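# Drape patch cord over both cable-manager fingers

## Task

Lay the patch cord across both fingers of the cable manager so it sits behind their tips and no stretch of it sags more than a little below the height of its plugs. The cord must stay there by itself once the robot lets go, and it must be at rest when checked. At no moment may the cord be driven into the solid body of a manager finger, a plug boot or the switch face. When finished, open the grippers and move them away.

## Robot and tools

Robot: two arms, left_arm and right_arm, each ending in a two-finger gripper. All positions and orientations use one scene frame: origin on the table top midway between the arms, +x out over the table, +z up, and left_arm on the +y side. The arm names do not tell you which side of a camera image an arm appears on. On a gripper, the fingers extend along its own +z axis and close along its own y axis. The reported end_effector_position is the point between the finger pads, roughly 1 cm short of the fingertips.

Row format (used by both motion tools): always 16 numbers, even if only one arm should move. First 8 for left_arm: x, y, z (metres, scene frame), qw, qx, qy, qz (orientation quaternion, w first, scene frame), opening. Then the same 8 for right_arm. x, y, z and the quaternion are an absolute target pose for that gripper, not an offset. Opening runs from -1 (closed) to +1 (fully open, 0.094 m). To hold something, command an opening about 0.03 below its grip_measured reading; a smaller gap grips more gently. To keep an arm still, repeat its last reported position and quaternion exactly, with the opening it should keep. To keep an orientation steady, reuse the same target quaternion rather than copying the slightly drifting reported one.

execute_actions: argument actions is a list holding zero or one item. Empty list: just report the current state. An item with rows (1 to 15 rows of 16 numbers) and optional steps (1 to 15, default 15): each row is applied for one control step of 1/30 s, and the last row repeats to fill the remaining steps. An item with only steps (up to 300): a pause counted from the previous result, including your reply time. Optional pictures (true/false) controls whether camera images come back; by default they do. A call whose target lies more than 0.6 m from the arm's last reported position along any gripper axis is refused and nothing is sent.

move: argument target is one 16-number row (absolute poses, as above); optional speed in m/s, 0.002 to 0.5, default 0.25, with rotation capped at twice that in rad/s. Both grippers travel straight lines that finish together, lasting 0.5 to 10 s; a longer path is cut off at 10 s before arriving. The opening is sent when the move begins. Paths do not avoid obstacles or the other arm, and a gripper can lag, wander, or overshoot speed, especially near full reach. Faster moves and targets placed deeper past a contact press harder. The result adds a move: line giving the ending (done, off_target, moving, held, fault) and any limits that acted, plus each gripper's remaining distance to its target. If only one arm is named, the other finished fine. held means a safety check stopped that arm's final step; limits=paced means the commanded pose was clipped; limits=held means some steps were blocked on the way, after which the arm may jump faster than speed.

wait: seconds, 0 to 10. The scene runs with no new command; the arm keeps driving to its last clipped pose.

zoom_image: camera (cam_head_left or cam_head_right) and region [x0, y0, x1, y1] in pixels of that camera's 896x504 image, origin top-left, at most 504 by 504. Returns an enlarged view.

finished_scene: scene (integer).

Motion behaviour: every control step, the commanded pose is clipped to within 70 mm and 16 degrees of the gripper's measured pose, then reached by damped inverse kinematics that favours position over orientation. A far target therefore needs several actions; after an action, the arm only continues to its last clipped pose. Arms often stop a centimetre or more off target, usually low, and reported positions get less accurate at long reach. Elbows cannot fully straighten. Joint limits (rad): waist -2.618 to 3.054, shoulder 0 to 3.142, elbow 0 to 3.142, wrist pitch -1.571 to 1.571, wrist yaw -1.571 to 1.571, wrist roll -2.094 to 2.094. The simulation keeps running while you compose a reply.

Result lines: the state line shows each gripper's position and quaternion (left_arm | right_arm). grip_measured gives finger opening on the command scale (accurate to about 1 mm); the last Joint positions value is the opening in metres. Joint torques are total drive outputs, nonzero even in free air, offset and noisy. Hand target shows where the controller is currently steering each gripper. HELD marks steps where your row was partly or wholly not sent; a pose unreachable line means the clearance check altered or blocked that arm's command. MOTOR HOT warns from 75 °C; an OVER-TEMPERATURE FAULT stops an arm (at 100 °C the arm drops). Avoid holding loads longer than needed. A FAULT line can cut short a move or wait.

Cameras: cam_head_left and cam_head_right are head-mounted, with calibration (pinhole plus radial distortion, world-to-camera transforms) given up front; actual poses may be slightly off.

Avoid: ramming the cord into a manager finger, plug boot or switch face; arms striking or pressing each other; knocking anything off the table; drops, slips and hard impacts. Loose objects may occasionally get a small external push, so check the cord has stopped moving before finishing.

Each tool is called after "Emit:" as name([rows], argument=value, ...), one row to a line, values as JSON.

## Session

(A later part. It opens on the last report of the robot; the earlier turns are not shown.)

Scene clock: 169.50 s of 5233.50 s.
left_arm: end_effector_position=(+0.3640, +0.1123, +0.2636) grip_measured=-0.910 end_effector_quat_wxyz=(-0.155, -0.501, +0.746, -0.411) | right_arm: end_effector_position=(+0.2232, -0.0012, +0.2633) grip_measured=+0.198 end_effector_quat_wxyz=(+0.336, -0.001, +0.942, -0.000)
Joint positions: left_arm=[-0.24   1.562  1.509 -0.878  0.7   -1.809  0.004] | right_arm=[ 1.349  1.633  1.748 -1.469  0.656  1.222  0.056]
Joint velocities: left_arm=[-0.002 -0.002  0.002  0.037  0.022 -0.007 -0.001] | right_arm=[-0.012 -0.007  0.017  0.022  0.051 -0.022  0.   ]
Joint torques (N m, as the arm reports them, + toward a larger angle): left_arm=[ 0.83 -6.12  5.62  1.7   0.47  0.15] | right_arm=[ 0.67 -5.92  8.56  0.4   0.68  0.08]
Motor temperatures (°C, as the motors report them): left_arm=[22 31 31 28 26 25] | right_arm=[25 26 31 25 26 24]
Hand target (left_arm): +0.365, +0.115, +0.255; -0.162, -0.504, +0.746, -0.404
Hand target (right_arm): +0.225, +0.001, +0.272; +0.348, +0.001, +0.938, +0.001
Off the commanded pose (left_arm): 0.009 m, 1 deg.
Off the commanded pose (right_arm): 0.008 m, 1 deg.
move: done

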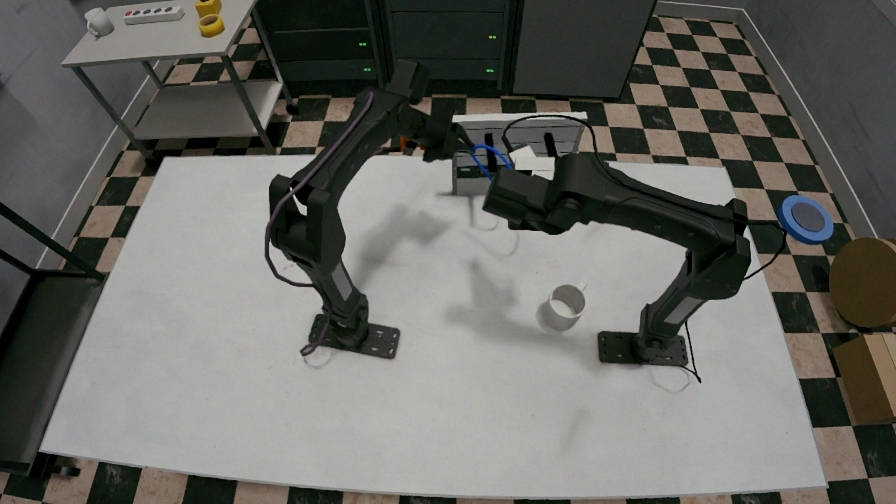

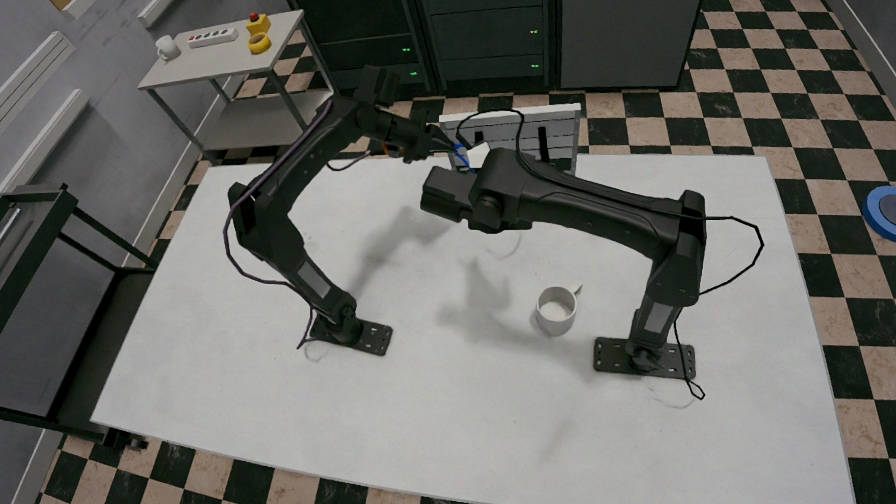

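Emit:
move(target=[0.365,0.115,0.255,-0.162,-0.503,0.745,-0.404,-0.95, 0.23,-0.09,0.27,-0.35,0.499,0.649,0.455,0.0], speed=0.2)

Emit:
move(target=[0.365,0.115,0.255,-0.162,-0.503,0.745,-0.404,-0.95, 0.265,-0.04,0.24,-0.35,0.499,0.649,0.455,0.0], speed=0.08)

Emit:
zoom_image(camera="cam_head_right", region=[420, 100, 620, 250])

Emit:
zoom_image(camera="cam_head_left", region=[430, 100, 630, 250])

Scene clock: 179.87 s of 5233.50 s.
left_arm: end_effector_position=(+0.3642, +0.1122, +0.2638) grip_measured=-0.910 end_effector_quat_wxyz=(-0.155, -0.500, +0.746, -0.412) | right_arm: end_effector_position=(+0.2312, -0.0893, +0.2623) grip_measured=+0.002 end_effector_quat_wxyz=(-0.354, +0.509, +0.652, +0.437)
Joint positions: left_arm=[-0.24   1.562  1.509 -0.877  0.7   -1.809  0.004] | right_arm=[ 0.163  1.244  1.113 -1.207 -1.184  1.594  0.047]
Joint velocities: left_arm=[ 0.002  0.012  0.002  0.007  0.007  0.051 -0.   ] | right_arm=[-0.002 -0.007 -0.017 -0.007 -0.037  0.022 -0.   ]
Joint torques (N m, as the arm reports them, + toward a larger angle): left_arm=[ 0.82 -6.16  5.61  1.67  0.47  0.14] | right_arm=[-0.95 -5.71  4.98  0.58 -0.83  0.05]
Motor temperatures (°C, as the motors report them): left_arm=[22 31 30 28 26 25] | right_arm=[25 29 30 25 26 24]
Hand target (left_arm): +0.365, +0.115, +0.255; -0.162, -0.504, +0.746, -0.405
Hand target (right_arm): +0.228, -0.090, +0.268; -0.353, +0.502, +0.648, +0.451
Off the commanded pose (left_arm): 0.009 m, 1 deg.
Off the commanded pose (right_arm): 0.008 m, 2 deg.
After step 100, 1.20 s passed at rest.
move: done

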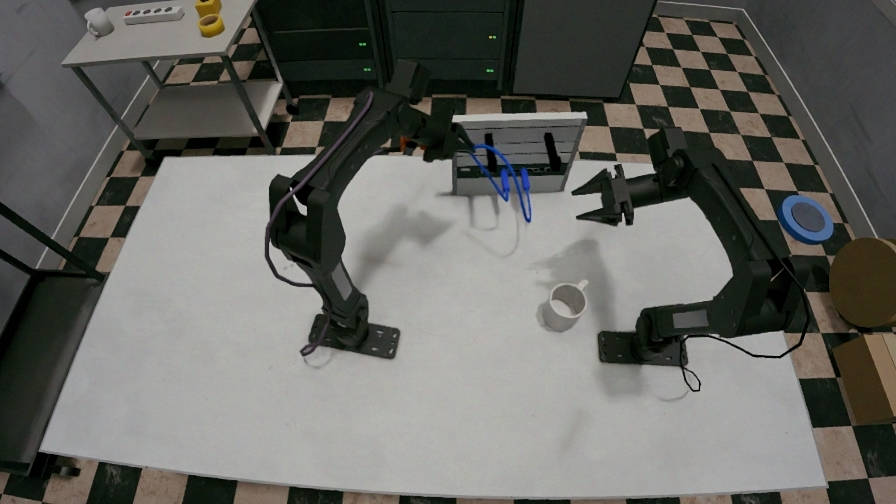

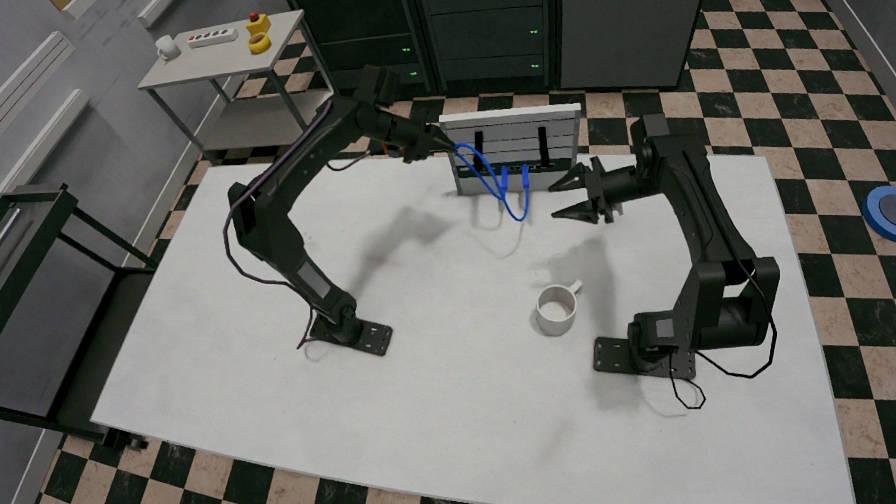

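Scene clock: 181.27 s of 5233.50 s.
left_arm: end_effector_position=(+0.3643, +0.1121, +0.2639) grip_measured=-0.910 end_effector_quat_wxyz=(-0.155, -0.500, +0.746, -0.412) | right_arm: end_effector_position=(+0.2679, -0.0432, +0.2445) grip_measured=+0.002 end_effector_quat_wxyz=(-0.345, +0.501, +0.647, +0.460)
Joint positions: left_arm=[-0.24   1.562  1.509 -0.876  0.7   -1.809  0.004] | right_arm=[ 0.332  1.285  0.997 -0.605 -1.119  2.032  0.047]
Joint velocities: left_arm=[ 0.002 -0.002 -0.002  0.007  0.051 -0.022 -0.002] | right_arm=[-0.022 -0.007  0.002  0.095  0.007  0.066 -0.001]
Joint torques (N m, as the arm reports them, + toward a larger angle): left_arm=[ 0.74 -6.16  5.51  1.69  0.46  0.13] | right_arm=[ 0.89 -4.29  5.72  1.1  -0.48  0.05]
Motor temperatures (°C, as the motors report them): left_arm=[22 31 30 28 26 25] | right_arm=[25 28 30 25 26 24]
Hand target (left_arm): +0.365, +0.115, +0.255; -0.162, -0.504, +0.746, -0.405
Hand target (right_arm): +0.266, -0.041, +0.240; -0.349, +0.500, +0.648, +0.456
Off the commanded pose (left_arm): 0.009 m, 1 deg.
Off the commanded pose (right_arm): 0.006 m, 1 deg.
move: done

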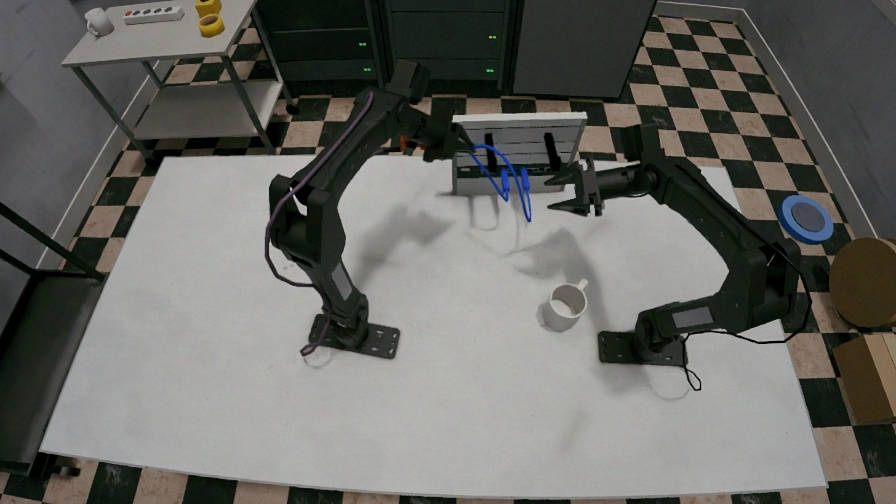

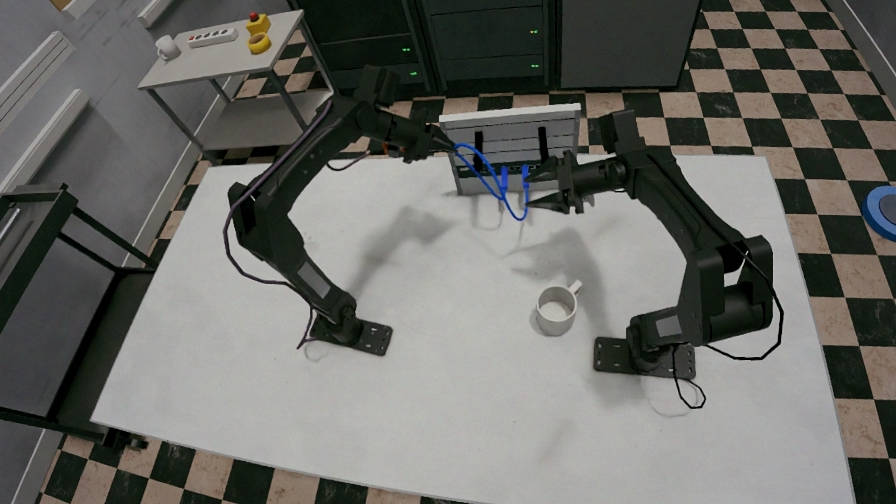

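Region (420, 100, 620, 250) of cam_head_right's 896x504 image, scaled by 2.520, with more detail than that image has; it fills the top 378 rows of this view, and the rest is white.

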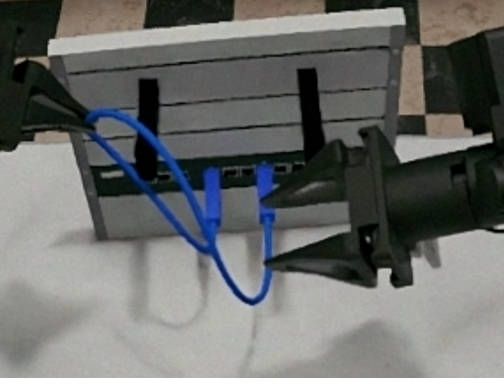

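Region (430, 100, 630, 250) of cam_head_left's 896x504 image, scaled by 2.520, with more detail than that image has; it fills the top 378 rows of this view, and the rest is white.

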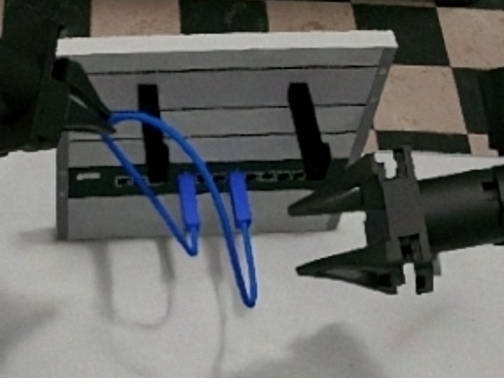

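Emit:
execute_actions(actions=[])

Scene clock: 185.57 s of 5233.50 s.
left_arm: end_effector_position=(+0.3643, +0.1121, +0.2639) grip_measured=-0.910 end_effector_quat_wxyz=(-0.155, -0.500, +0.746, -0.412) | right_arm: end_effector_position=(+0.2684, -0.0431, +0.2449) grip_measured=+0.002 end_effector_quat_wxyz=(-0.344, +0.501, +0.647, +0.460)
Joint positions: left_arm=[-0.24   1.562  1.509 -0.876  0.7   -1.809  0.004] | right_arm=[ 0.332  1.285  0.997 -0.6   -1.119  2.036  0.047]
Joint velocities: left_arm=[-0.002  0.017 -0.012 -0.051 -0.007  0.022 -0.001] | right_arm=[ 0.012  0.007 -0.007  0.051 -0.022 -0.095  0.   ]
Joint torques (N m, as the arm reports them, + toward a larger angle): left_arm=[ 0.81 -6.2   5.55  1.67  0.46  0.14] | right_arm=[ 0.85 -4.27  5.72  1.09 -0.47  0.03]
Motor temperatures (°C, as the motors report them): left_arm=[22 31 30 28 26 25] | right_arm=[25 28 30 26 26 24]
Hand target (left_arm): +0.365, +0.115, +0.255; -0.162, -0.504, +0.746, -0.405
Hand target (right_arm): +0.266, -0.041, +0.240; -0.349, +0.500, +0.648, +0.456
Off the commanded pose (left_arm): 0.009 m, 1 deg.
Off the commanded pose (right_arm): 0.007 m, 1 deg.
Steps of this call (steps 1 to 90: nothing new was sent; then 1.30 s passed at rest). Readings (end_effector_position):
1: left_arm (+0.3643, +0.1121, +0.2639) | right_arm (+0.2681, -0.0432, +0.2446)
2: left_arm (+0.3643, +0.1121, +0.2639) | right_arm (+0.2681, -0.0432, +0.2446)
4: left_arm (+0.3643, +0.1121, +0.2639) | right_arm (+0.2683, -0.0431, +0.2447)
8: left_arm (+0.3643, +0.1121, +0.2639) | right_arm (+0.2684, -0.0431, +0.2448)
90: the state above

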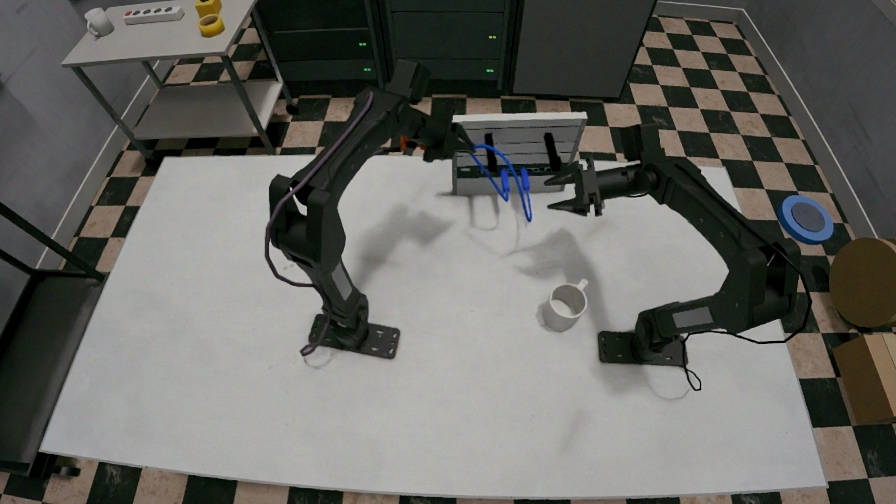

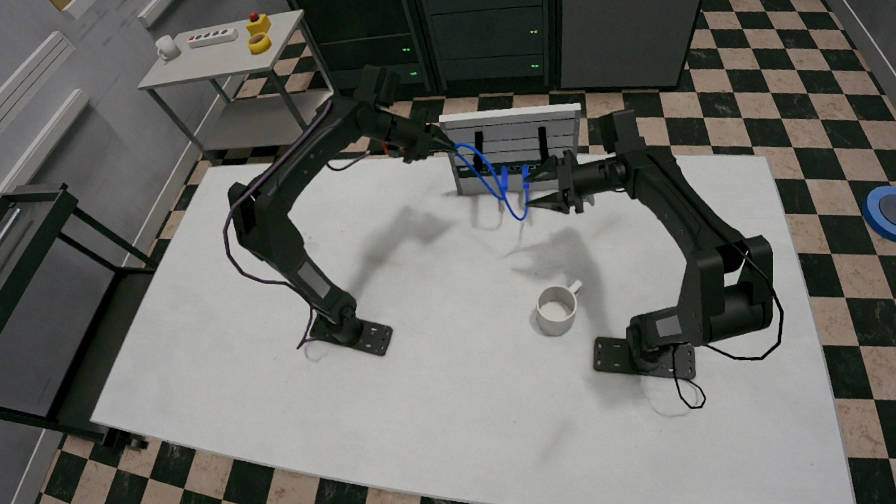

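Emit:
move(target=[0.365,0.115,0.255,-0.162,-0.503,0.745,-0.404,-0.95,0.27,0.005,0.222,-0.35,0.499,0.649,0.455,0.0], speed=0.04)

Emit:
zoom_image(camera="cam_head_left", region=[430,100,630,240])

Emit:
zoom_image(camera="cam_head_right", region=[430,100,630,240])

Scene clock: 188.23 s of 5233.50 s.
left_arm: end_effector_position=(+0.3644, +0.1121, +0.2640) grip_measured=-0.910 end_effector_quat_wxyz=(-0.155, -0.500, +0.746, -0.412) | right_arm: end_effector_position=(+0.2668, -0.0009, +0.2147) grip_measured=+0.002 end_effector_quat_wxyz=(-0.357, +0.486, +0.675, +0.425)
Joint positions: left_arm=[-0.24   1.562  1.509 -0.875  0.7   -1.809  0.004] | right_arm=[ 0.482  1.405  0.997 -0.464 -1.045  2.093  0.047]
Joint velocities: left_arm=[-0.002  0.007  0.007 -0.051 -0.007  0.022 -0.001] | right_arm=[ 0.027  0.007 -0.017  0.022 -0.095 -0.037 -0.001]
Joint torques (N m, as the arm reports them, + toward a larger angle): left_arm=[ 0.83 -6.15  5.54  1.67  0.48  0.12] | right_arm=[ 0.68 -4.89  9.05  1.14 -0.43  0.03]
Motor temperatures (°C, as the motors report them): left_arm=[22 31 30 28 26 25] | right_arm=[25 28 30 26 26 24]
Hand target (left_arm): +0.365, +0.115, +0.255; -0.162, -0.504, +0.746, -0.405
Hand target (right_arm): +0.270, +0.004, +0.222; -0.353, +0.476, +0.679, +0.434
Off the commanded pose (left_arm): 0.009 m, 1 deg.
Off the commanded pose (right_arm): 0.010 m, 5 deg.
joint sent to its limit (right arm) — the command would take joint 6 (wrist roll) past its upper limit, so that joint was sent only as far as its limit.
move: off_target (right_arm)

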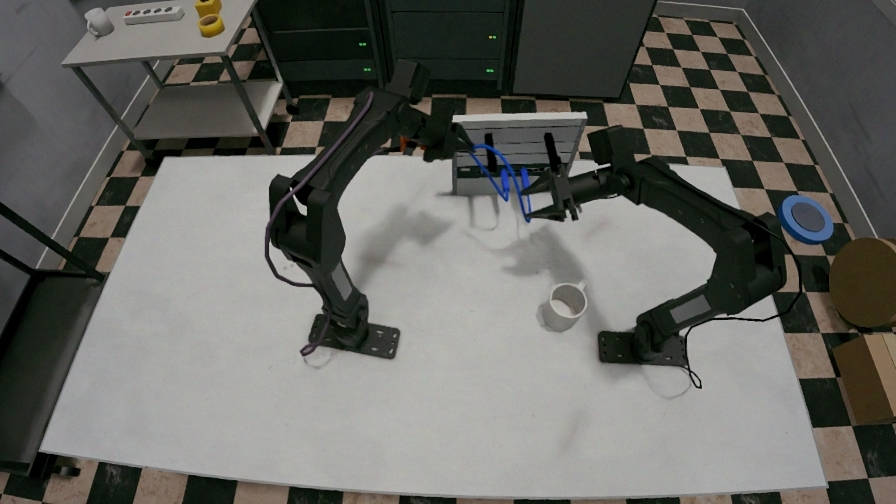

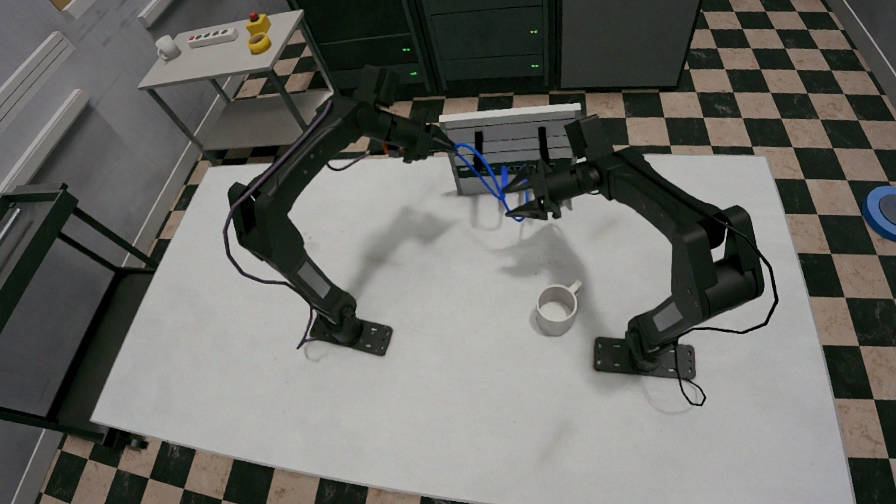

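Region (430, 100, 630, 240) of cam_head_left's 896x504 image, scaled by 2.520, with more detail than that image has; it fills the top 353 rows of this view, and the rest is white.

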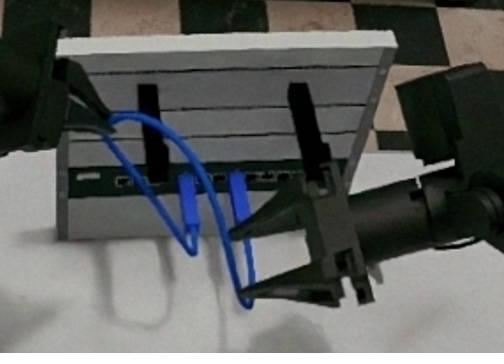

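Region (430, 100, 630, 240) of cam_head_right's 896x504 image, scaled by 2.520, with more detail than that image has; it fills the top 353 rows of this view, and the rest is white.

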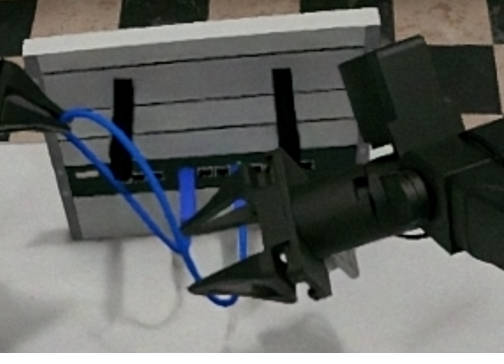

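Emit:
move(target=[0.365,0.115,0.255,-0.162,-0.503,0.745,-0.404,-0.95,0.27,0.027,0.222,-0.357,0.486,0.675,0.425,0.0], speed=0.03)

Emit:
zoom_image(camera="cam_head_left", region=[430,100,630,240])

Emit:
zoom_image(camera="cam_head_right", region=[430,100,630,240])

Scene clock: 190.93 s of 5233.50 s.
left_arm: end_effector_position=(+0.3644, +0.1121, +0.2640) grip_measured=-0.910 end_effector_quat_wxyz=(-0.155, -0.500, +0.746, -0.412) | right_arm: end_effector_position=(+0.2695, +0.0220, +0.2159) grip_measured=+0.002 end_effector_quat_wxyz=(-0.357, +0.473, +0.692, +0.412)
Joint positions: left_arm=[-0.24   1.562  1.509 -0.875  0.7   -1.809  0.004] | right_arm=[ 0.548  1.478  1.081 -0.476 -1.012  2.093  0.047]
Joint velocities: left_arm=[-0.002 -0.012  0.002 -0.007 -0.022  0.037 -0.001] | right_arm=[ 0.002  0.007 -0.027  0.066 -0.125 -0.022  0.   ]
Joint torques (N m, as the arm reports them, + toward a larger angle): left_arm=[ 0.84 -6.19  5.53  1.68  0.45  0.11] | right_arm=[ 0.73 -5.29  9.57  0.95 -0.44  0.03]
Motor temperatures (°C, as the motors report them): left_arm=[22 31 30 28 26 25] | right_arm=[25 28 30 26 26 24]
Hand target (left_arm): +0.365, +0.115, +0.255; -0.162, -0.504, +0.746, -0.405
Hand target (right_arm): +0.271, +0.026, +0.222; -0.358, +0.469, +0.694, +0.412
Off the commanded pose (left_arm): 0.010 m, 1 deg.
Off the commanded pose (right_arm): 0.008 m, 3 deg.
joint sent to its limit (right arm) — the command would take joint 6 (wrist roll) past its upper limit, so that joint was sent only as far as its limit.
move: off_target (right_arm)

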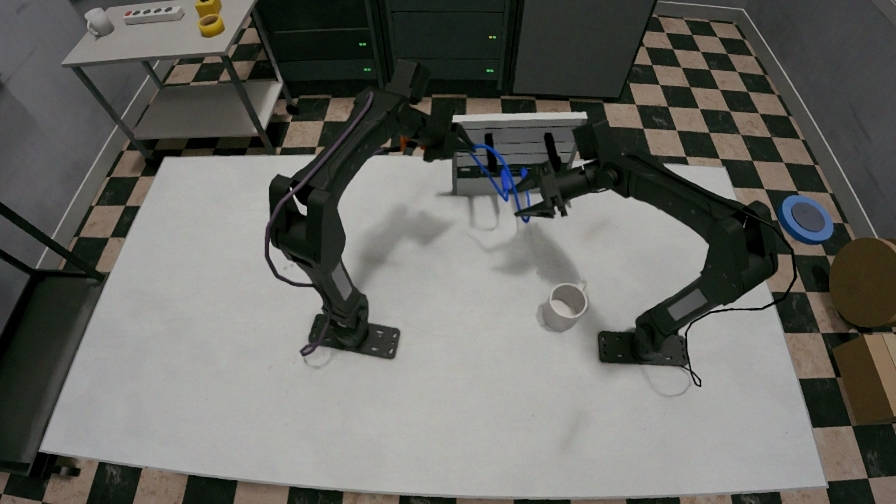

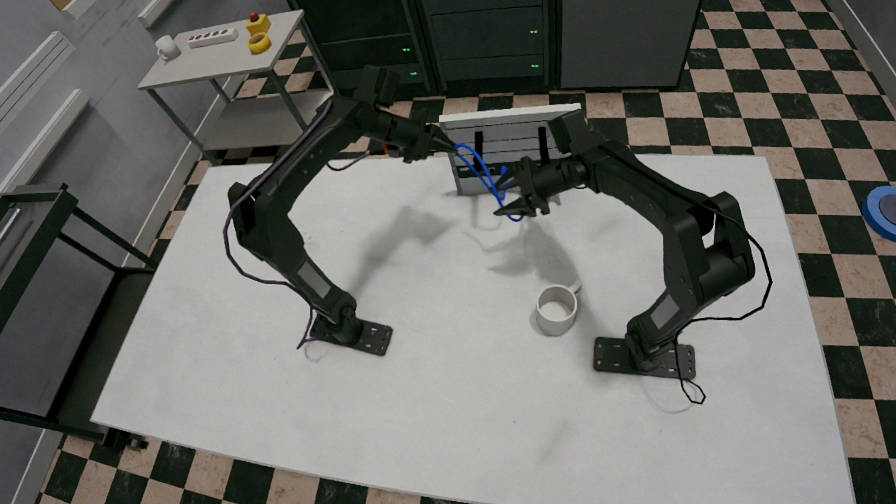

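Region (430, 100, 630, 240) of cam_head_left's 896x504 image, scaled by 2.520, with more detail than that image has; it fills the top 353 rows of this view, and the rest is white.

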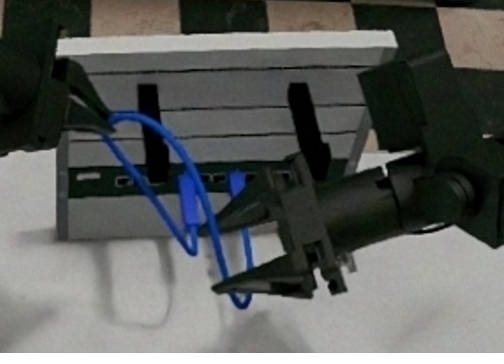

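Region (430, 100, 630, 240) of cam_head_right's 896x504 image, scaled by 2.520, with more detail than that image has; it fills the top 353 rows of this view, and the rest is white.

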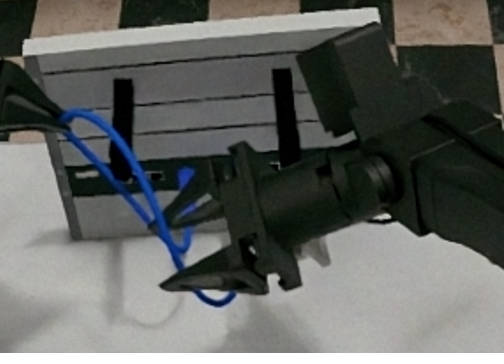

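Emit:
move(target=[0.365,0.115,0.255,-0.162,-0.503,0.745,-0.404,-0.95,0.27,0.027,0.222,-0.357,0.473,0.692,0.412,-0.95], speed=0.03)

Emit:
zoom_image(camera="cam_head_left", region=[430,100,630,240])

Emit:
zoom_image(camera="cam_head_right", region=[430,100,630,240])

Scene clock: 192.53 s of 5233.50 s.
left_arm: end_effector_position=(+0.3641, +0.1118, +0.2643) grip_measured=-0.910 end_effector_quat_wxyz=(-0.156, -0.499, +0.746, -0.413) | right_arm: end_effector_position=(+0.2700, +0.0217, +0.2150) grip_measured=-0.911 end_effector_quat_wxyz=(-0.355, +0.476, +0.692, +0.411)
Joint positions: left_arm=[-0.24   1.562  1.509 -0.875  0.703 -1.808  0.004] | right_arm=[ 0.548  1.478  1.081 -0.478 -1.007  2.095  0.004]
Joint velocities: left_arm=[ 0.002  0.017 -0.007 -0.007 -0.007 -0.022 -0.   ] | right_arm=[-0.012 -0.012  0.012 -0.095  0.022 -0.007  0.002]
Joint torques (N m, as the arm reports them, + toward a larger angle): left_arm=[ 0.82 -6.18  5.6   1.68  0.42  0.09] | right_arm=[ 1.05 -5.31  9.8   0.87 -0.43  0.02]
Motor temperatures (°C, as the motors report them): left_arm=[22 31 30 28 26 25] | right_arm=[25 28 31 26 26 24]
Hand target (left_arm): +0.365, +0.115, +0.255; -0.162, -0.504, +0.746, -0.405
Hand target (right_arm): +0.270, +0.027, +0.222; -0.357, +0.470, +0.695, +0.410
Off the commanded pose (left_arm): 0.010 m, 1 deg.
Off the commanded pose (right_arm): 0.009 m, 0 deg.
joint sent to its limit (right arm) — the command would take joint 6 (wrist roll) past its upper limit, so that joint was sent only as far as its limit.
move: done

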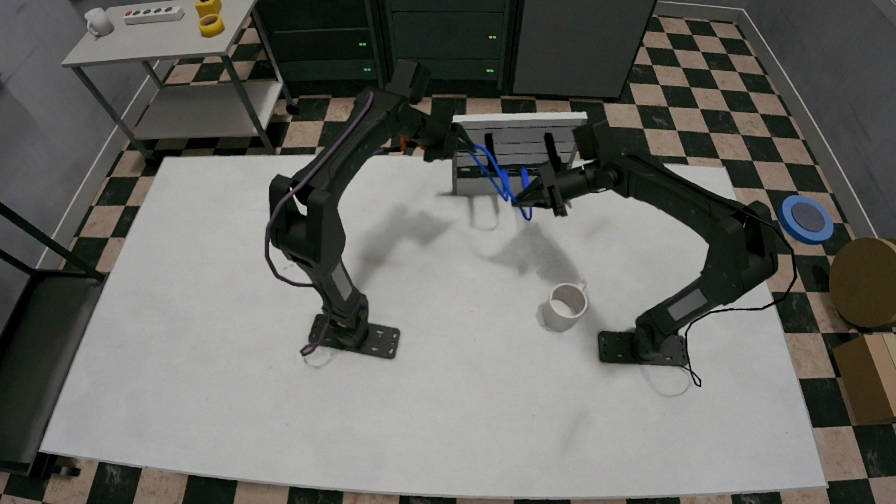

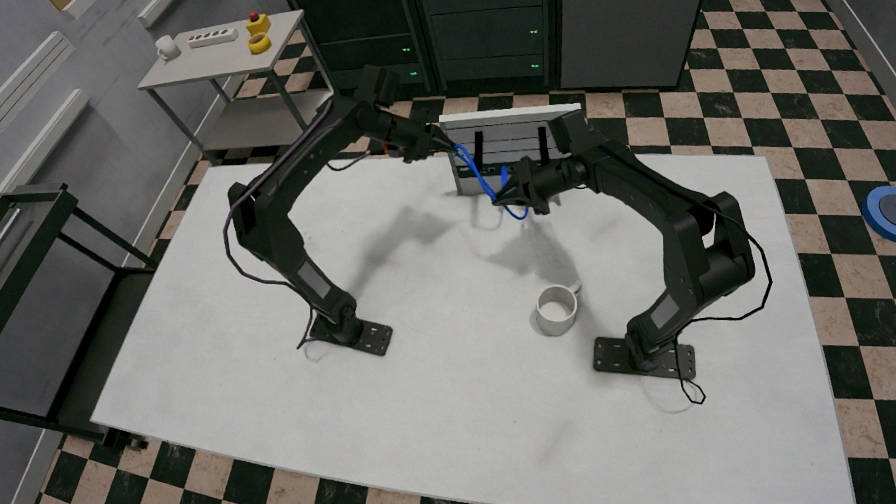

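Region (430, 100, 630, 240) of cam_head_left's 896x504 image, scaled by 2.520, with more detail than that image has; it fills the top 353 rows of this view, and the rest is white.

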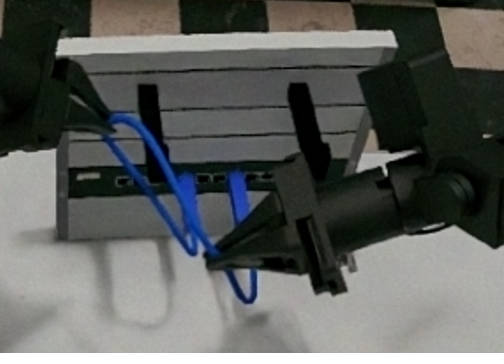

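Region (430, 100, 630, 240) of cam_head_right's 896x504 image, scaled by 2.520, with more detail than that image has; it fills the top 353 rows of this view, and the rest is white.

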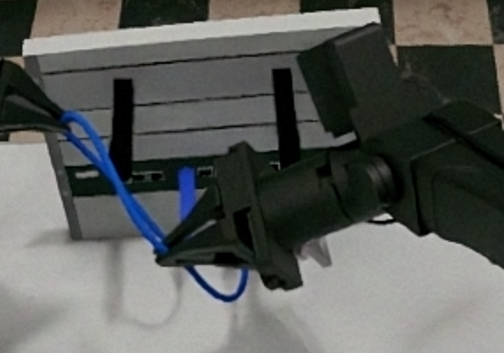

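Emit:
move(target=[0.365,0.115,0.255,-0.162,-0.503,0.745,-0.404,-0.3,0.27,0.027,0.222,-0.357,0.473,0.692,0.412,-0.95], speed=0.03)

Emit:
move(target=[0.33,0.19,0.30,-0.162,-0.503,0.745,-0.404,-0.3,0.27,0.027,0.222,-0.357,0.473,0.692,0.412,-0.95], speed=0.08)

Emit:
zoom_image(camera="cam_head_left", region=[430,100,630,240])

Emit:
zoom_image(camera="cam_head_right", region=[430,100,630,240])

Scene clock: 195.63 s of 5233.50 s.
left_arm: end_effector_position=(+0.3645, +0.1115, +0.2647) grip_measured=-0.302 end_effector_quat_wxyz=(-0.155, -0.498, +0.746, -0.414) | right_arm: end_effector_position=(+0.2693, +0.0213, +0.2142) grip_measured=-0.911 end_effector_quat_wxyz=(-0.356, +0.478, +0.692, +0.408)
Joint positions: left_arm=[-0.24   1.562  1.509 -0.872  0.704 -1.808  0.033] | right_arm=[ 0.548  1.478  1.081 -0.485 -1.006  2.095  0.004]
Joint velocities: left_arm=[-0.007 -0.022  0.002  0.007 -0.007  0.007  0.001] | right_arm=[ 0.002 -0.007  0.012 -0.051  0.007  0.095  0.   ]
Joint torques (N m, as the arm reports them, + toward a larger angle): left_arm=[ 0.8  -6.15  5.61  1.63  0.42  0.12] | right_arm=[ 0.95 -5.3   9.79  0.92 -0.43  0.  ]
Motor temperatures (°C, as the motors report them): left_arm=[22 31 30 28 26 25] | right_arm=[25 28 32 26 26 24]
Hand target (left_arm): +0.365, +0.115, +0.255; -0.162, -0.504, +0.746, -0.405
Hand target (right_arm): +0.270, +0.027, +0.222; -0.357, +0.470, +0.695, +0.410
Off the commanded pose (left_arm): 0.010 m, 2 deg.
Off the commanded pose (right_arm): 0.010 m, 1 deg.
joint sent to its limit (right arm) — the command would take joint 6 (wrist roll) past its upper limit, so that joint was sent only as far as its limit.
move: done

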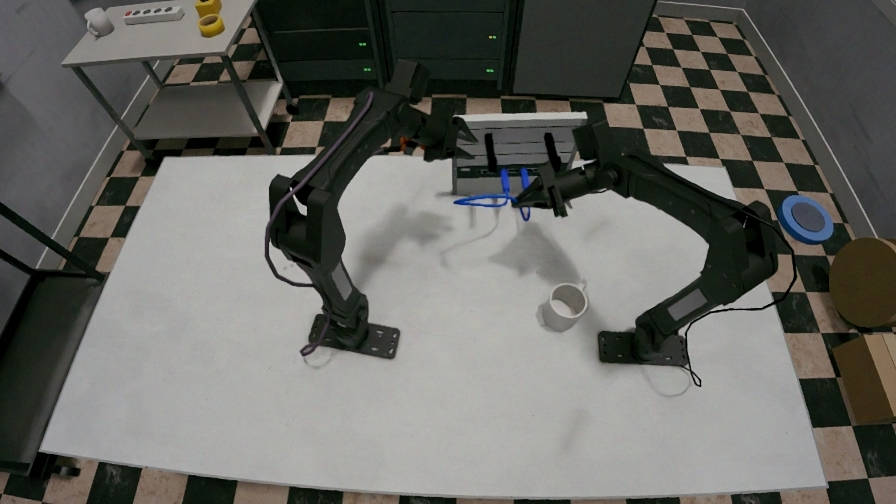

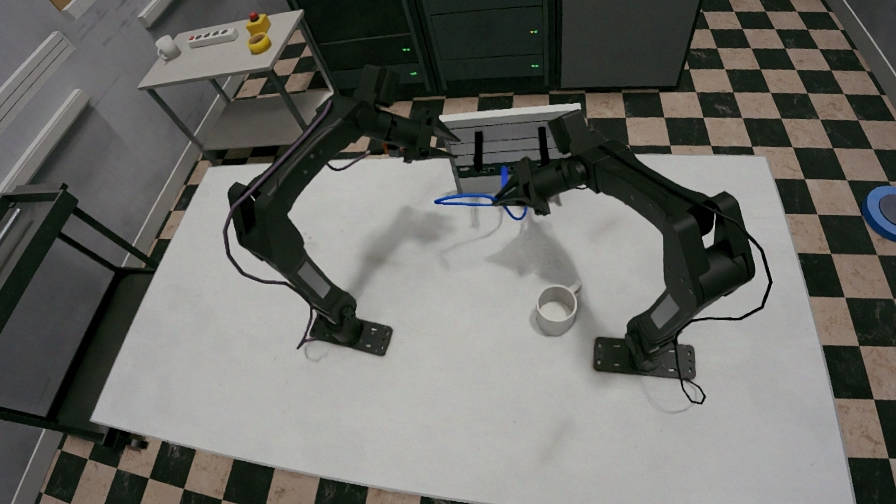

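Scene clock: 197.37 s of 5233.50 s.
left_arm: end_effector_position=(+0.3350, +0.1880, +0.2879) grip_measured=-0.302 end_effector_quat_wxyz=(-0.166, -0.512, +0.745, -0.394) | right_arm: end_effector_position=(+0.2692, +0.0212, +0.2140) grip_measured=-0.911 end_effector_quat_wxyz=(-0.356, +0.478, +0.692, +0.408)
Joint positions: left_arm=[-0.015  1.486  1.585 -1.26   0.807 -1.541  0.033] | right_arm=[ 0.548  1.478  1.081 -0.486 -1.006  2.095  0.004]
Joint velocities: left_arm=[ 0.007 -0.007  0.012  0.037 -0.007 -0.066  0.001] | right_arm=[-0.012  0.002 -0.002 -0.022  0.007 -0.081 -0.001]
Joint torques (N m, as the arm reports them, + toward a larger angle): left_arm=[ 0.59 -7.08  7.86  1.1   0.62  0.11] | right_arm=[ 1.   -5.32  9.78  0.92 -0.44  0.01]
Motor temperatures (°C, as the motors report them): left_arm=[22 31 30 28 26 25] | right_arm=[25 29 32 26 26 24]
Hand target (left_arm): +0.331, +0.190, +0.299; -0.161, -0.504, +0.746, -0.404
Hand target (right_arm): +0.270, +0.027, +0.222; -0.357, +0.470, +0.695, +0.410
Off the commanded pose (left_arm): 0.013 m, 2 deg.
Off the commanded pose (right_arm): 0.010 m, 1 deg.
joint sent to its limit (right arm) — the command would take joint 6 (wrist roll) past its upper limit, so that joint was sent only as far as its limit.
move: off_target (left_arm)

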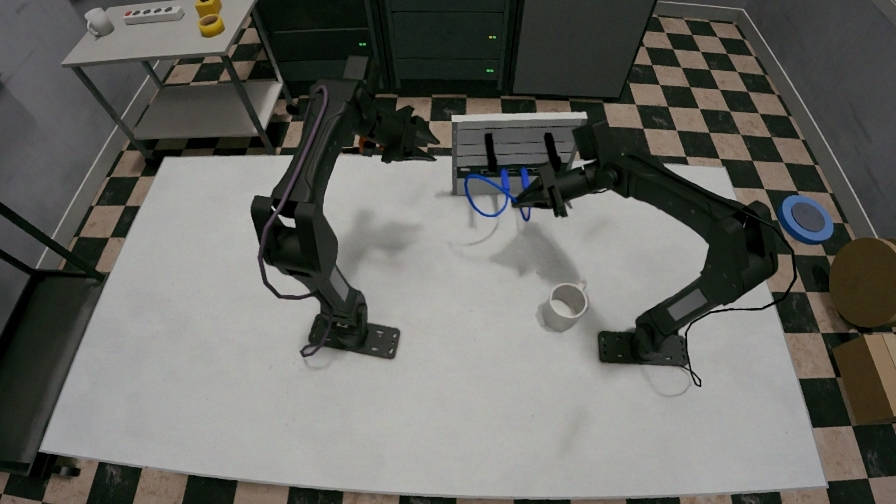

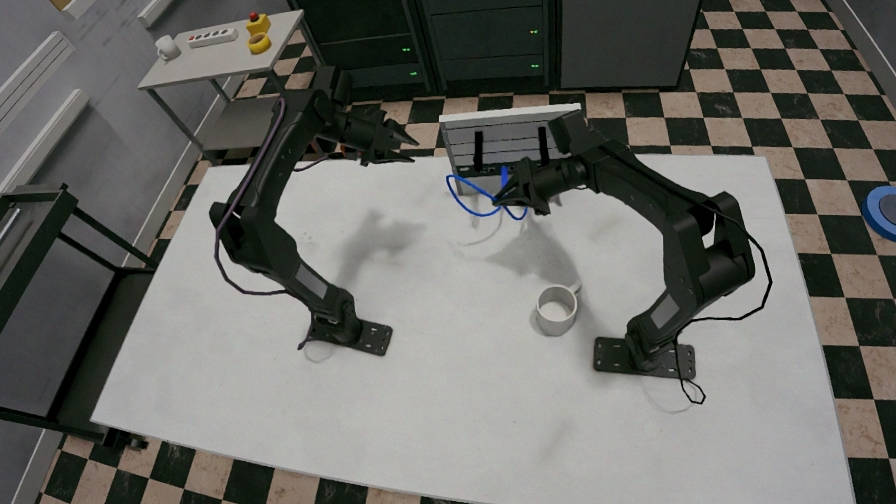

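Region (430, 100, 630, 240) of cam_head_left's 896x504 image, scaled by 2.520, with more detail than that image has; it fills the top 353 rows of this view, and the rest is white.

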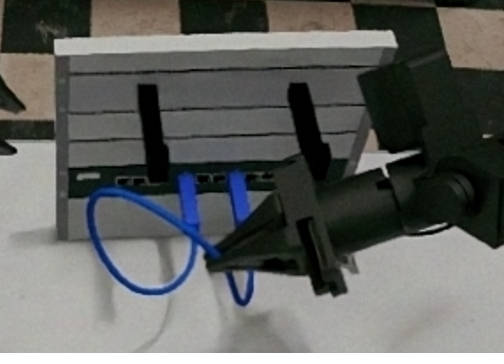

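Region (430, 100, 630, 240) of cam_head_right's 896x504 image, scaled by 2.520, with more detail than that image has; it fills the top 353 rows of this view, and the rest is white.

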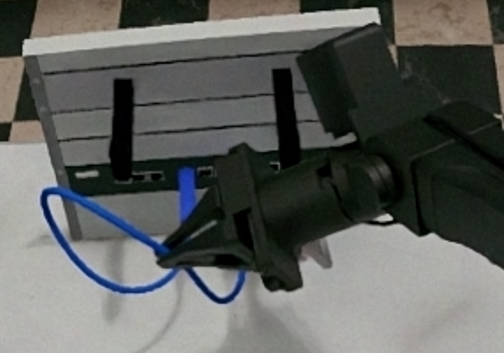

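Emit:
move(target=[0.30,0.25,0.30,-0.162,-0.503,0.745,-0.404,-0.3,0.272,-0.04,0.255,-0.25,0.49,0.72,0.41,-0.95], speed=0.05)

Emit:
move(target=[0.30,0.25,0.30,-0.162,-0.503,0.745,-0.404,-0.3,0.275,-0.085,0.275,-0.162,0.503,0.745,0.404,-0.95], speed=0.04)

Emit:
zoom_image(camera="cam_head_left", region=[430,80,650,240])

Emit:
zoom_image(camera="cam_head_right", region=[430,80,650,240])

Scene clock: 203.83 s of 5233.50 s.
left_arm: end_effector_position=(+0.3073, +0.2497, +0.2946) grip_measured=-0.302 end_effector_quat_wxyz=(-0.156, -0.509, +0.745, -0.401) | right_arm: end_effector_position=(+0.2695, -0.0366, +0.2369) grip_measured=-0.911 end_effector_quat_wxyz=(-0.268, +0.503, +0.722, +0.393)
Joint positions: left_arm=[ 0.23   1.435  1.585 -1.544  0.876 -1.199  0.033] | right_arm=[ 0.425  1.365  1.199 -0.887 -0.888  1.84   0.004]
Joint velocities: left_arm=[ 0.007  0.002 -0.012 -0.037 -0.022  0.022  0.   ] | right_arm=[-0.017 -0.012  0.007  0.037 -0.037 -0.066 -0.002]
Joint torques (N m, as the arm reports them, + toward a larger angle): left_arm=[ 0.68 -6.33  5.27  0.67  0.68  0.16] | right_arm=[-1.07 -7.01  9.48  0.74 -0.41 -0.06]
Motor temperatures (°C, as the motors report them): left_arm=[22 32 31 28 26 25] | right_arm=[25 29 33 26 26 24]
Hand target (left_arm): +0.301, +0.250, +0.299; -0.155, -0.506, +0.744, -0.408
Hand target (right_arm): +0.271, -0.040, +0.255; -0.252, +0.493, +0.724, +0.412
Off the commanded pose (left_arm): 0.009 m, 1 deg.
Off the commanded pose (right_arm): 0.019 m, 3 deg.
joint sent to its limit (left arm) — the command would take joint 4 (wrist pitch) past its lower limit, so that joint was sent only as far as its limit.
move: off_target (right_arm)

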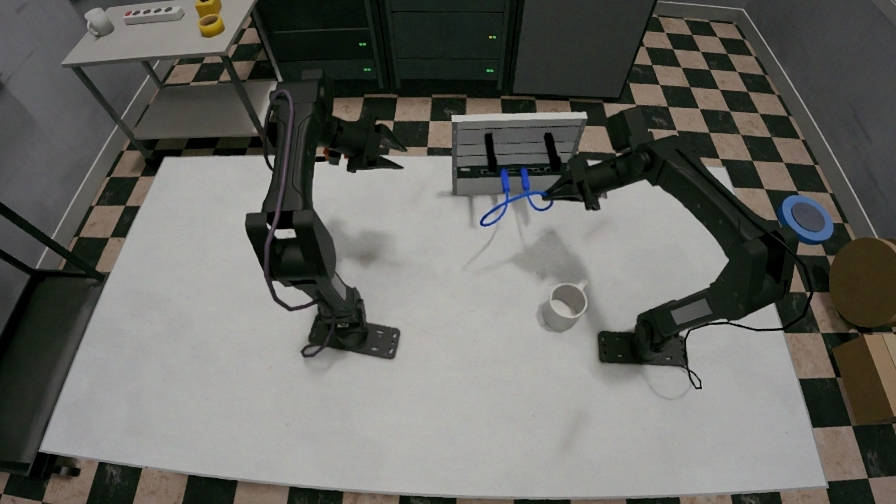

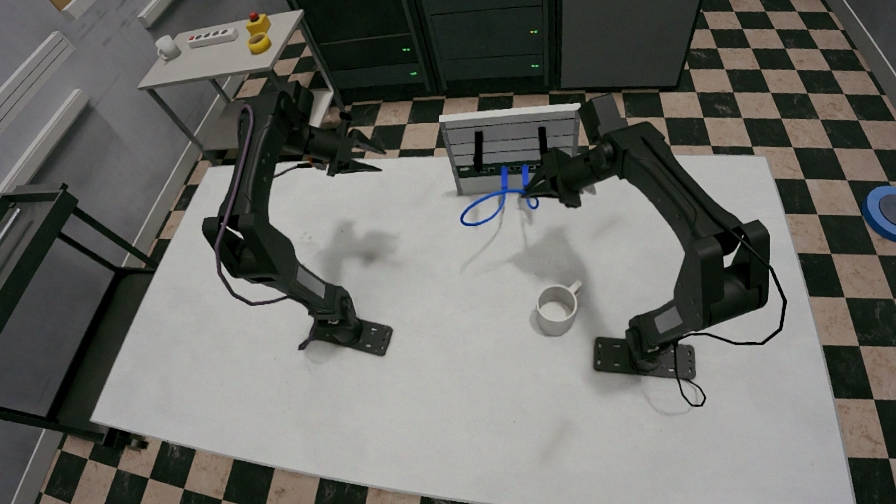

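Scene clock: 206.83 s of 5233.50 s.
left_arm: end_effector_position=(+0.3071, +0.2494, +0.2948) grip_measured=-0.302 end_effector_quat_wxyz=(-0.157, -0.509, +0.745, -0.401) | right_arm: end_effector_position=(+0.2787, -0.0824, +0.2520) grip_measured=-0.910 end_effector_quat_wxyz=(-0.176, +0.517, +0.746, +0.382)
Joint positions: left_arm=[ 0.23   1.435  1.585 -1.545  0.878 -1.199  0.033] | right_arm=[ 0.322  1.312  1.296 -1.086 -0.759  1.673  0.004]
Joint velocities: left_arm=[-0.007 -0.002 -0.017  0.022 -0.022 -0.022  0.001] | right_arm=[-0.012 -0.007 -0.007 -0.037  0.022 -0.037 -0.   ]
Joint torques (N m, as the arm reports them, + toward a larger angle): left_arm=[ 0.7  -6.78  5.01  0.68  0.65  0.13] | right_arm=[-1.05 -7.02  9.72  0.68 -0.57 -0.08]
Motor temperatures (°C, as the motors report them): left_arm=[22 32 31 28 26 25] | right_arm=[25 30 33 26 26 24]
Hand target (left_arm): +0.300, +0.250, +0.300; -0.156, -0.506, +0.743, -0.408
Hand target (right_arm): +0.274, -0.085, +0.274; -0.162, +0.504, +0.746, +0.404
Off the commanded pose (left_arm): 0.009 m, 1 deg.
Off the commanded pose (right_arm): 0.023 m, 3 deg.
joint sent to its limit (left arm) — the command would take joint 4 (wrist pitch) past its lower limit, so that joint was sent only as far as its limit.
move: off_target (right_arm)

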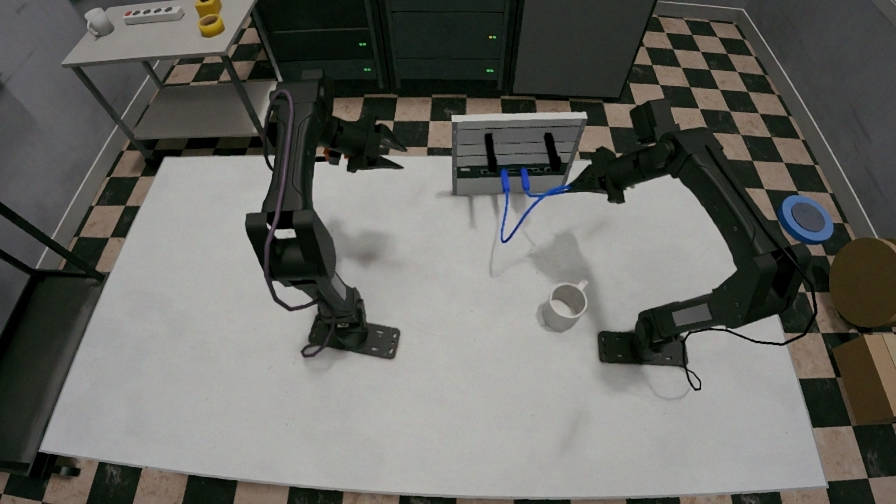

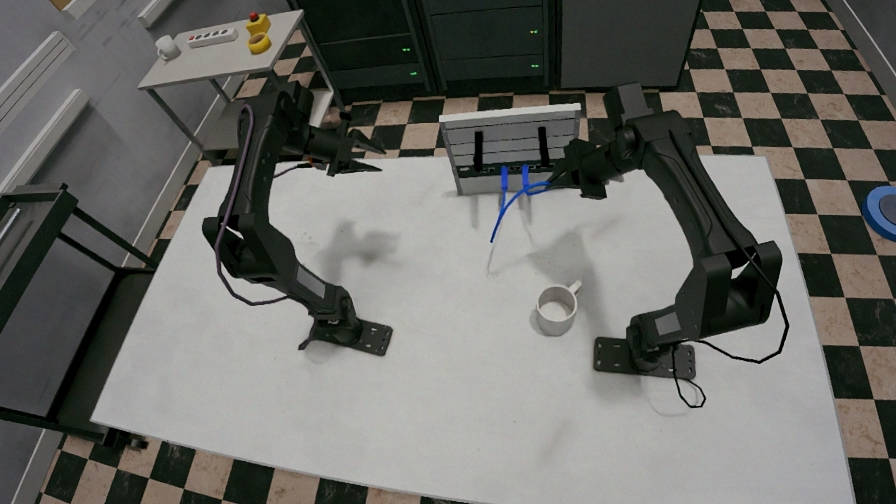

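Region (430, 80, 650, 240) of cam_head_left's 896x504 image, scaled by 2.291, with more detail than that image has; it fills the top 367 rows of this view, and the rest is white.

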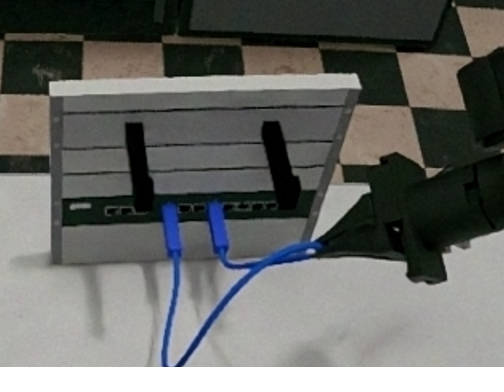

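Region (430, 80, 650, 240) of cam_head_right's 896x504 image, scaled by 2.291, with more detail than that image has; it fills the top 367 rows of this view, and the rest is white.

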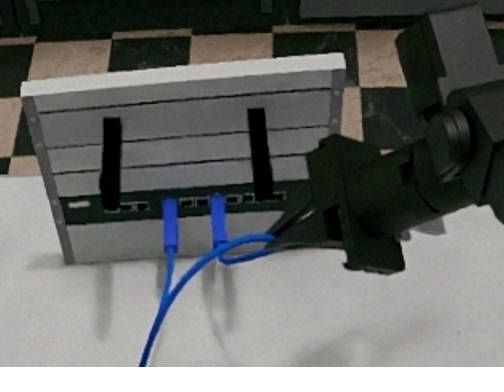

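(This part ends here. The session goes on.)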